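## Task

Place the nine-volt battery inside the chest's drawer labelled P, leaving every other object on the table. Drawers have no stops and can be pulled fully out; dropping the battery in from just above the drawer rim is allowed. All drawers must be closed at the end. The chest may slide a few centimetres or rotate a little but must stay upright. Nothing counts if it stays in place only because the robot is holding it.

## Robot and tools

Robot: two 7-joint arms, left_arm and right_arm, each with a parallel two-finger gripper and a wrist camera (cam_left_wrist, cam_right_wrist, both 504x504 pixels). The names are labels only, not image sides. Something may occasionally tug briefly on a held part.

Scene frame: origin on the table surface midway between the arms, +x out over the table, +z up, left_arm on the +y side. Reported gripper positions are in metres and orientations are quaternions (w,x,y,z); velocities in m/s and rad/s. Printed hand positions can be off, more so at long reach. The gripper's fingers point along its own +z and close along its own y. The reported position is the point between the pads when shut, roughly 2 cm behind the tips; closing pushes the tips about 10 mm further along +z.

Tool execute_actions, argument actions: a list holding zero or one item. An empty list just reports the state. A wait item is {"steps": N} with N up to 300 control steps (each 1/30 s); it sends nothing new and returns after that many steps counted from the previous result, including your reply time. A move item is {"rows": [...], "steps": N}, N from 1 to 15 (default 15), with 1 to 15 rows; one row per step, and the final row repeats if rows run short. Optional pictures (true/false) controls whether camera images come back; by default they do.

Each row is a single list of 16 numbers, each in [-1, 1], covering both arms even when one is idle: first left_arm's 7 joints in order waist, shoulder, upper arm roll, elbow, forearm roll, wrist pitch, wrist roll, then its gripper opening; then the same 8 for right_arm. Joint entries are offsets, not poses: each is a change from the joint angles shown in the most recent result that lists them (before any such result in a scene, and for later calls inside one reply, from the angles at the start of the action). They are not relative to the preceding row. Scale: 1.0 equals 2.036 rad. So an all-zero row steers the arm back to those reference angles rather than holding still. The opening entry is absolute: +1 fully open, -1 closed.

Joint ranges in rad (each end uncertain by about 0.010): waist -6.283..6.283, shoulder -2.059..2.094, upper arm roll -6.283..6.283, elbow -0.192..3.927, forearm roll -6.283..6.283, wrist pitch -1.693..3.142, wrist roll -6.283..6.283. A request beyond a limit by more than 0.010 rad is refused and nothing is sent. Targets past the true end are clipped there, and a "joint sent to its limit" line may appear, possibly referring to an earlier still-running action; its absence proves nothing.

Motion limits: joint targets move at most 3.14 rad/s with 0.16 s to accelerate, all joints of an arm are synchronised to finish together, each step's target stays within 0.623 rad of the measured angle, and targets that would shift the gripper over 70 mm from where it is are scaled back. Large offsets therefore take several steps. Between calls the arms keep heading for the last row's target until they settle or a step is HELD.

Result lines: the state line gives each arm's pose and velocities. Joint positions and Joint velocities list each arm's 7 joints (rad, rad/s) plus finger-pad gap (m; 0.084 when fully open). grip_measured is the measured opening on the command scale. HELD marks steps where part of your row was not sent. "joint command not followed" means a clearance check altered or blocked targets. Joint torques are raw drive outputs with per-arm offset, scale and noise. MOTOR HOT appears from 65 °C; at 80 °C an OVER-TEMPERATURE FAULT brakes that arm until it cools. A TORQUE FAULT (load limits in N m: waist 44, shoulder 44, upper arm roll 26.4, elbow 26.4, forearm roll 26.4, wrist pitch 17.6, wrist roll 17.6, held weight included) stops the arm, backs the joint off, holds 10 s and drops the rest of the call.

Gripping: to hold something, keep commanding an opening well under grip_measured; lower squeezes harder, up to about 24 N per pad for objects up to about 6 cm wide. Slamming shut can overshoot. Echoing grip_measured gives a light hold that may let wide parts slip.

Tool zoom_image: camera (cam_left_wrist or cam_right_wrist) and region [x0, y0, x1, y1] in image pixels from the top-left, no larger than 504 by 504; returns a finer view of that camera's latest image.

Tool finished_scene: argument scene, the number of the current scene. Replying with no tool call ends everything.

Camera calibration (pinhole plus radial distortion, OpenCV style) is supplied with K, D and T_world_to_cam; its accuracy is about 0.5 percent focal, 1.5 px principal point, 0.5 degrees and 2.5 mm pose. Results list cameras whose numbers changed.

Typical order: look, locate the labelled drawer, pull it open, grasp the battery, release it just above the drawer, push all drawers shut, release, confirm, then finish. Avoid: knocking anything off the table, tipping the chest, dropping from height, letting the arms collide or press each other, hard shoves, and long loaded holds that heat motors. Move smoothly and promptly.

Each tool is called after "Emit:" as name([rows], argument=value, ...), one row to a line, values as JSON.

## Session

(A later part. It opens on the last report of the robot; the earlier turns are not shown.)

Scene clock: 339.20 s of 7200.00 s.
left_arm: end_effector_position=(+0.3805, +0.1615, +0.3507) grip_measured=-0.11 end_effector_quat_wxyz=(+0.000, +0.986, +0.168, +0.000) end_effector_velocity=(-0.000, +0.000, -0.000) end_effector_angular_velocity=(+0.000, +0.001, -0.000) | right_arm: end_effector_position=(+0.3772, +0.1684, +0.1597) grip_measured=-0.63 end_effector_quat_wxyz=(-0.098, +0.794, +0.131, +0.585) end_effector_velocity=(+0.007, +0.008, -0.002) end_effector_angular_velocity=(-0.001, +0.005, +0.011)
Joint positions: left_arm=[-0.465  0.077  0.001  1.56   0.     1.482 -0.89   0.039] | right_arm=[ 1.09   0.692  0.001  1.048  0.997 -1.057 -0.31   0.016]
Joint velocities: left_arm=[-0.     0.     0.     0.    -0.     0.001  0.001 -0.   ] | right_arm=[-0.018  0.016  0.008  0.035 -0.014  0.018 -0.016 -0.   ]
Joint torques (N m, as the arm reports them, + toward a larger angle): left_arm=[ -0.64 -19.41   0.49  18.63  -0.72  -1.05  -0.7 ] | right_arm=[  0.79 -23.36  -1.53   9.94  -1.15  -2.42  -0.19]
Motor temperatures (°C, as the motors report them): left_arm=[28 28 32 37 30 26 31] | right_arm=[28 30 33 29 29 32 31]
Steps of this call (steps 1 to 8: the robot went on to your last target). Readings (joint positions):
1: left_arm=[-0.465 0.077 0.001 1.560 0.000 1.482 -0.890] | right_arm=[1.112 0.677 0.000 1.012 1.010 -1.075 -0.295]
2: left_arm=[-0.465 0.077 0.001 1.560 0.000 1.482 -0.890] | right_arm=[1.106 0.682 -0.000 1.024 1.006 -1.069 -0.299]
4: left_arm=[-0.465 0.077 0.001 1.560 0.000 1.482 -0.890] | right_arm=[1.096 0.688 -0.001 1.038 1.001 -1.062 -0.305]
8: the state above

Emit:
execute_actions([
  {"rows":[[0,0,0,0,0,0,0,-0.1,-0.0034,0.0027,0,0.006,-0.0019,0.0029,-0.0025,-0.9],[0,0,0,0,0,0,0,-0.1,-0.0067,0.0053,0,0.012,-0.0038,0.0058,-0.005,-0.9],[0,0,0,0,0,0,0,-0.1,-0.0101,0.008,0,0.018,-0.0058,0.0088,-0.0074,-0.9],[0,0,0,0,0,0,0,-0.1,-0.0134,0.0106,0,0.024,-0.0077,0.0117,-0.0099,-0.9],[0,0,0,0,0,0,0,-0.1,-0.0168,0.0133,0,0.03,-0.0096,0.0146,-0.0124,-0.9],[0,0,0,0,0,0,0,-0.1,-0.0201,0.0159,0,0.0361,-0.0115,0.0175,-0.0149,-0.9],[0,0,0,0,0,0,0,-0.1,-0.0235,0.0186,0,0.0421,-0.0134,0.0204,-0.0174,-0.9],[0,0,0,0,0,0,0,-0.1,-0.0268,0.0212,0,0.0481,-0.0154,0.0234,-0.0198,-0.9],[0,0,0,0,0,0,0,-0.1,-0.029,0.0229,0,0.052,-0.0166,0.0253,-0.0215,-0.9],[0,0,0,0,0,0,0,-0.1,-0.0307,0.0243,0,0.0551,-0.0176,0.0268,-0.0227,-0.9],[0,0,0,0,0,0,0,-0.1,-0.0322,0.0254,0,0.0577,-0.0184,0.028,-0.0238,-0.9],[0,0,0,0,0,0,0,-0.1,-0.0335,0.0265,0,0.0601,-0.0192,0.0292,-0.0248,-0.9]],"steps":15},
], pictures=false)

Emit:
execute_actions([
  {"steps":10},
])

Scene clock: 346.70 s of 7200.00 s.
left_arm: end_effector_position=(+0.3805, +0.1615, +0.3507) grip_measured=-0.11 end_effector_quat_wxyz=(+0.000, +0.986, +0.168, +0.000) end_effector_velocity=(-0.000, +0.000, +0.000) end_effector_angular_velocity=(-0.000, -0.001, +0.000) | right_arm: end_effector_position=(+0.4134, +0.1793, +0.1600) grip_measured=-0.63 end_effector_quat_wxyz=(-0.097, +0.794, +0.132, +0.586) end_effector_velocity=(+0.039, +0.012, +0.000) end_effector_angular_velocity=(-0.004, -0.002, +0.007)
Joint positions: left_arm=[-0.465  0.077  0.001  1.56   0.     1.482 -0.89   0.039] | right_arm=[ 1.028  0.741 -0.     1.159  0.962 -1.004 -0.355  0.016]
Joint velocities: left_arm=[ 0.    -0.001  0.    -0.     0.    -0.     0.     0.   ] | right_arm=[-0.067  0.054  0.002  0.123 -0.041  0.061 -0.052  0.   ]
Joint torques (N m, as the arm reports them, + toward a larger angle): left_arm=[ -0.78 -19.35   0.28  18.53  -0.67  -0.92  -0.68] | right_arm=[  2.1  -24.16  -1.11  10.63  -1.27  -2.4   -0.26]
Motor temperatures (°C, as the motors report them): left_arm=[28 28 32 37 30 26 31] | right_arm=[28 30 33 29 29 32 31]
Steps of this call (steps 1 to 30: the robot went on to your last target; steps 31 to 100: nothing new was sent; then 3.67 s passed at rest; steps 101 to 115: all 15 steps of this action). Readings (joint positions):
101: left_arm=[-0.465 0.077 0.001 1.560 0.000 1.482 -0.890] | right_arm=[1.088 0.694 0.000 1.053 0.995 -1.055 -0.312]
102: left_arm=[-0.465 0.077 0.001 1.560 0.000 1.482 -0.890] | right_arm=[1.087 0.694 0.001 1.054 0.995 -1.055 -0.312]
104: left_arm=[-0.465 0.077 0.001 1.560 0.000 1.482 -0.890] | right_arm=[1.083 0.698 0.001 1.062 0.992 -1.051 -0.316]
108: left_arm=[-0.465 0.077 0.001 1.560 0.000 1.482 -0.890] | right_arm=[1.063 0.714 0.001 1.098 0.981 -1.033 -0.330]
115: the state above

Scene clock: 347.03 s of 7200.00 s.
left_arm: end_effector_position=(+0.3805, +0.1615, +0.3507) grip_measured=-0.11 end_effector_quat_wxyz=(+0.000, +0.986, +0.168, +0.000) end_effector_velocity=(+0.000, -0.000, +0.000) end_effector_angular_velocity=(-0.001, -0.001, -0.000) | right_arm: end_effector_position=(+0.4162, +0.1811, +0.1598) grip_measured=-0.63 end_effector_quat_wxyz=(-0.098, +0.794, +0.133, +0.585) end_effector_velocity=(+0.001, +0.002, +0.000) end_effector_angular_velocity=(+0.002, +0.001, +0.002)
Joint positions: left_arm=[-0.465  0.077  0.001  1.56   0.     1.482 -0.89   0.039] | right_arm=[ 1.023  0.746  0.001  1.17   0.958 -0.998 -0.36   0.016]
Joint velocities: left_arm=[ 0.    -0.    -0.     0.    -0.    -0.001 -0.     0.   ] | right_arm=[-0.002  0.002  0.     0.006 -0.003  0.004 -0.001 -0.   ]
Joint torques (N m, as the arm reports them, + toward a larger angle): left_arm=[ -0.9  -19.74   0.48  18.74  -0.62  -0.89  -0.76] | right_arm=[  0.52 -23.9   -1.95  11.3   -1.69  -2.11  -0.27]
Motor temperatures (°C, as the motors report them): left_arm=[28 28 32 37 30 26 31] | right_arm=[28 30 33 29 29 32 31]
Steps of this call (steps 1 to 10: the robot went on to your last target). Readings (joint positions):
1: left_arm=[-0.465 0.077 0.001 1.560 0.000 1.482 -0.890] | right_arm=[1.026 0.743 -0.000 1.162 0.961 -1.002 -0.357]
2: left_arm=[-0.465 0.077 0.001 1.560 0.000 1.482 -0.890] | right_arm=[1.025 0.744 0.000 1.165 0.960 -1.001 -0.358]
4: left_arm=[-0.465 0.077 0.001 1.560 0.000 1.482 -0.890] | right_arm=[1.024 0.745 0.001 1.167 0.959 -1.000 -0.359]
8: left_arm=[-0.465 0.077 0.001 1.560 0.000 1.482 -0.890] | right_arm=[1.023 0.746 0.001 1.169 0.958 -0.998 -0.360]
10: the state above
camera_calibration (this result's frames):
cam_left_wrist: T_world_to_cam=[[0.341025, -0.939652, 0.0274905, 0.0446424], [-0.939924, -0.341319, -0.00668816, 0.481135], [0.0156676, -0.0235581, -0.9996, 0.477247], [0, 0, 0, 1]] pos_world=[0.429529, 0.217412, 0.479047]
cam_right_wrist: T_world_to_cam=[[0.323619, -0.946178, -0.00429741, 0.0737534], [-0.279941, -0.0914068, -0.955656, 0.355441], [0.903828, 0.310471, -0.294454, -0.254066], [0, 0, 0, 1]] pos_world=[0.305267, 0.181154, 0.265185]

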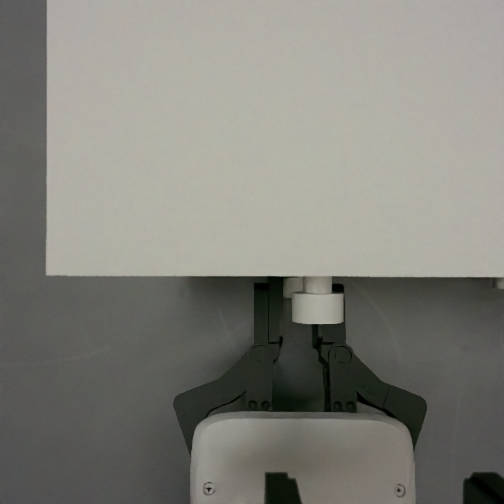

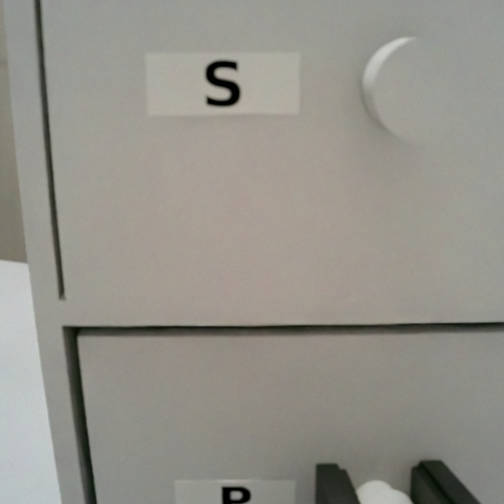

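Shut. Release and back off.

Emit:
execute_actions([
  {"rows":[[0,0,0,0,0,0,0,-0.1,0,0,0,0,0,0,0,-0.5],[0,0,0,0,0,0,0,-0.1,0,0,0,0,0,0,0,-0.2],[0,0,0,0,0,0,0,-0.1,0,0,0,0,0,0,0,0.1],[0,0,0,0,0,0,0,-0.1,0,0,0,0,0,0,0,0.1],[0,0,0,0,0,0,0,-0.1,0,0,0,0,0,0,0,0.1],[0,0,0,0,0,0,0,-0.1,0.01,-0.008,0,-0.018,0.006,-0.009,0.007,0.1],[0,0,0,0,0,0,0,-0.1,0.02,-0.016,0,-0.036,0.012,-0.018,0.015,0.1],[0,0,0,0,0,0,0,-0.1,0.033,-0.026,0,-0.06,0.019,-0.029,0.025,0.1]],"steps":15},
])

Scene clock: 353.73 s of 7200.00 s.
left_arm: end_effector_position=(+0.3805, +0.1615, +0.3507) grip_measured=-0.11 end_effector_quat_wxyz=(+0.000, +0.986, +0.168, +0.000) end_effector_velocity=(+0.000, +0.000, -0.000) end_effector_angular_velocity=(+0.000, +0.001, +0.002) | right_arm: end_effector_position=(+0.3795, +0.1711, +0.1586) grip_measured=+0.09 end_effector_quat_wxyz=(-0.099, +0.795, +0.133, +0.584) end_effector_velocity=(-0.023, -0.030, +0.006) end_effector_angular_velocity=(+0.003, -0.018, -0.042)
Joint positions: left_arm=[-0.465  0.077  0.001  1.56   0.     1.482 -0.89   0.039] | right_arm=[ 1.084  0.699  0.003  1.06   0.992 -1.051 -0.315  0.048]
Joint velocities: left_arm=[ 0.     0.001  0.001  0.    -0.     0.    -0.001 -0.   ] | right_arm=[ 0.058 -0.058 -0.026 -0.127  0.045 -0.066  0.059 -0.   ]
Joint torques (N m, as the arm reports them, + toward a larger angle): left_arm=[ -0.77 -19.45   0.45  18.57  -0.65  -1.    -0.6 ] | right_arm=[  0.2  -22.36  -2.57  10.13  -0.97  -2.23  -0.19]
Motor temperatures (°C, as the motors report them): left_arm=[28 28 32 37 30 26 31] | right_arm=[28 30 33 29 29 32 31]
Steps of this call (steps 1 to 30: the robot went on to your last target; steps 31 to 100: nothing new was sent; then 2.87 s passed at rest; steps 101 to 115: all 15 steps of this action). Readings (joint positions):
101: left_arm=[-0.465 0.077 0.001 1.560 0.000 1.482 -0.890] | right_arm=[1.022 0.746 0.001 1.171 0.958 -0.998 -0.360]
102: left_arm=[-0.465 0.077 0.001 1.560 0.000 1.482 -0.890] | right_arm=[1.022 0.746 0.001 1.171 0.958 -0.998 -0.360]
104: left_arm=[-0.465 0.077 0.001 1.560 0.000 1.482 -0.890] | right_arm=[1.022 0.746 -0.001 1.171 0.958 -0.999 -0.360]
108: left_arm=[-0.465 0.077 0.001 1.560 0.000 1.482 -0.890] | right_arm=[1.028 0.740 -0.002 1.160 0.962 -1.005 -0.355]
115: the state above
camera_calibration (this result's frames):
cam_left_wrist: T_world_to_cam=[[0.341025, -0.939652, 0.0274904, 0.0446425], [-0.939924, -0.341319, -0.00668811, 0.481135], [0.0156675, -0.023558, -0.9996, 0.477247], [0, 0, 0, 1]] pos_world=[0.429529, 0.217412, 0.479047]
cam_right_wrist: T_world_to_cam=[[0.324932, -0.945719, -0.00593005, 0.0758654], [-0.282835, -0.0911898, -0.954824, 0.344029], [0.902454, 0.31193, -0.297112, -0.217427], [0, 0, 0, 1]] pos_world=[0.26887, 0.170941, 0.264336]

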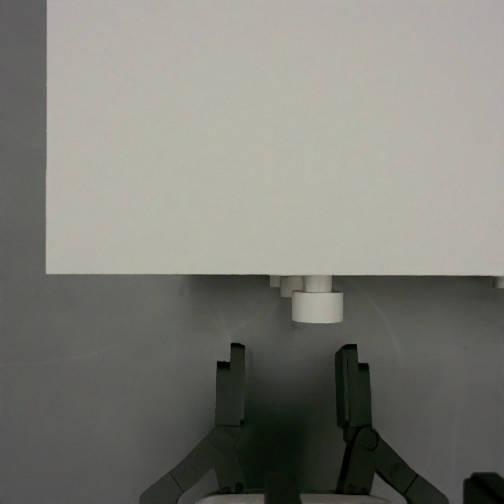

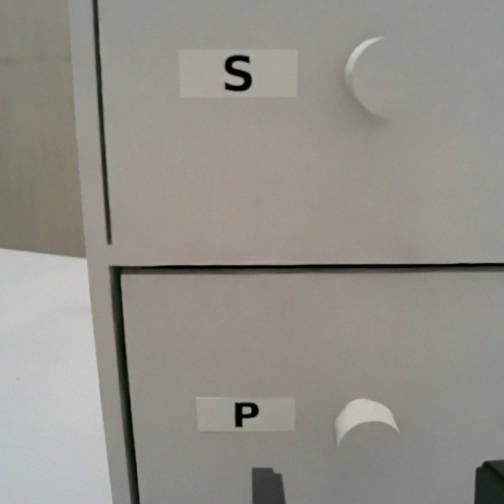

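Emit:
finished_scene(scene=1)

The scene is finished: the task was done.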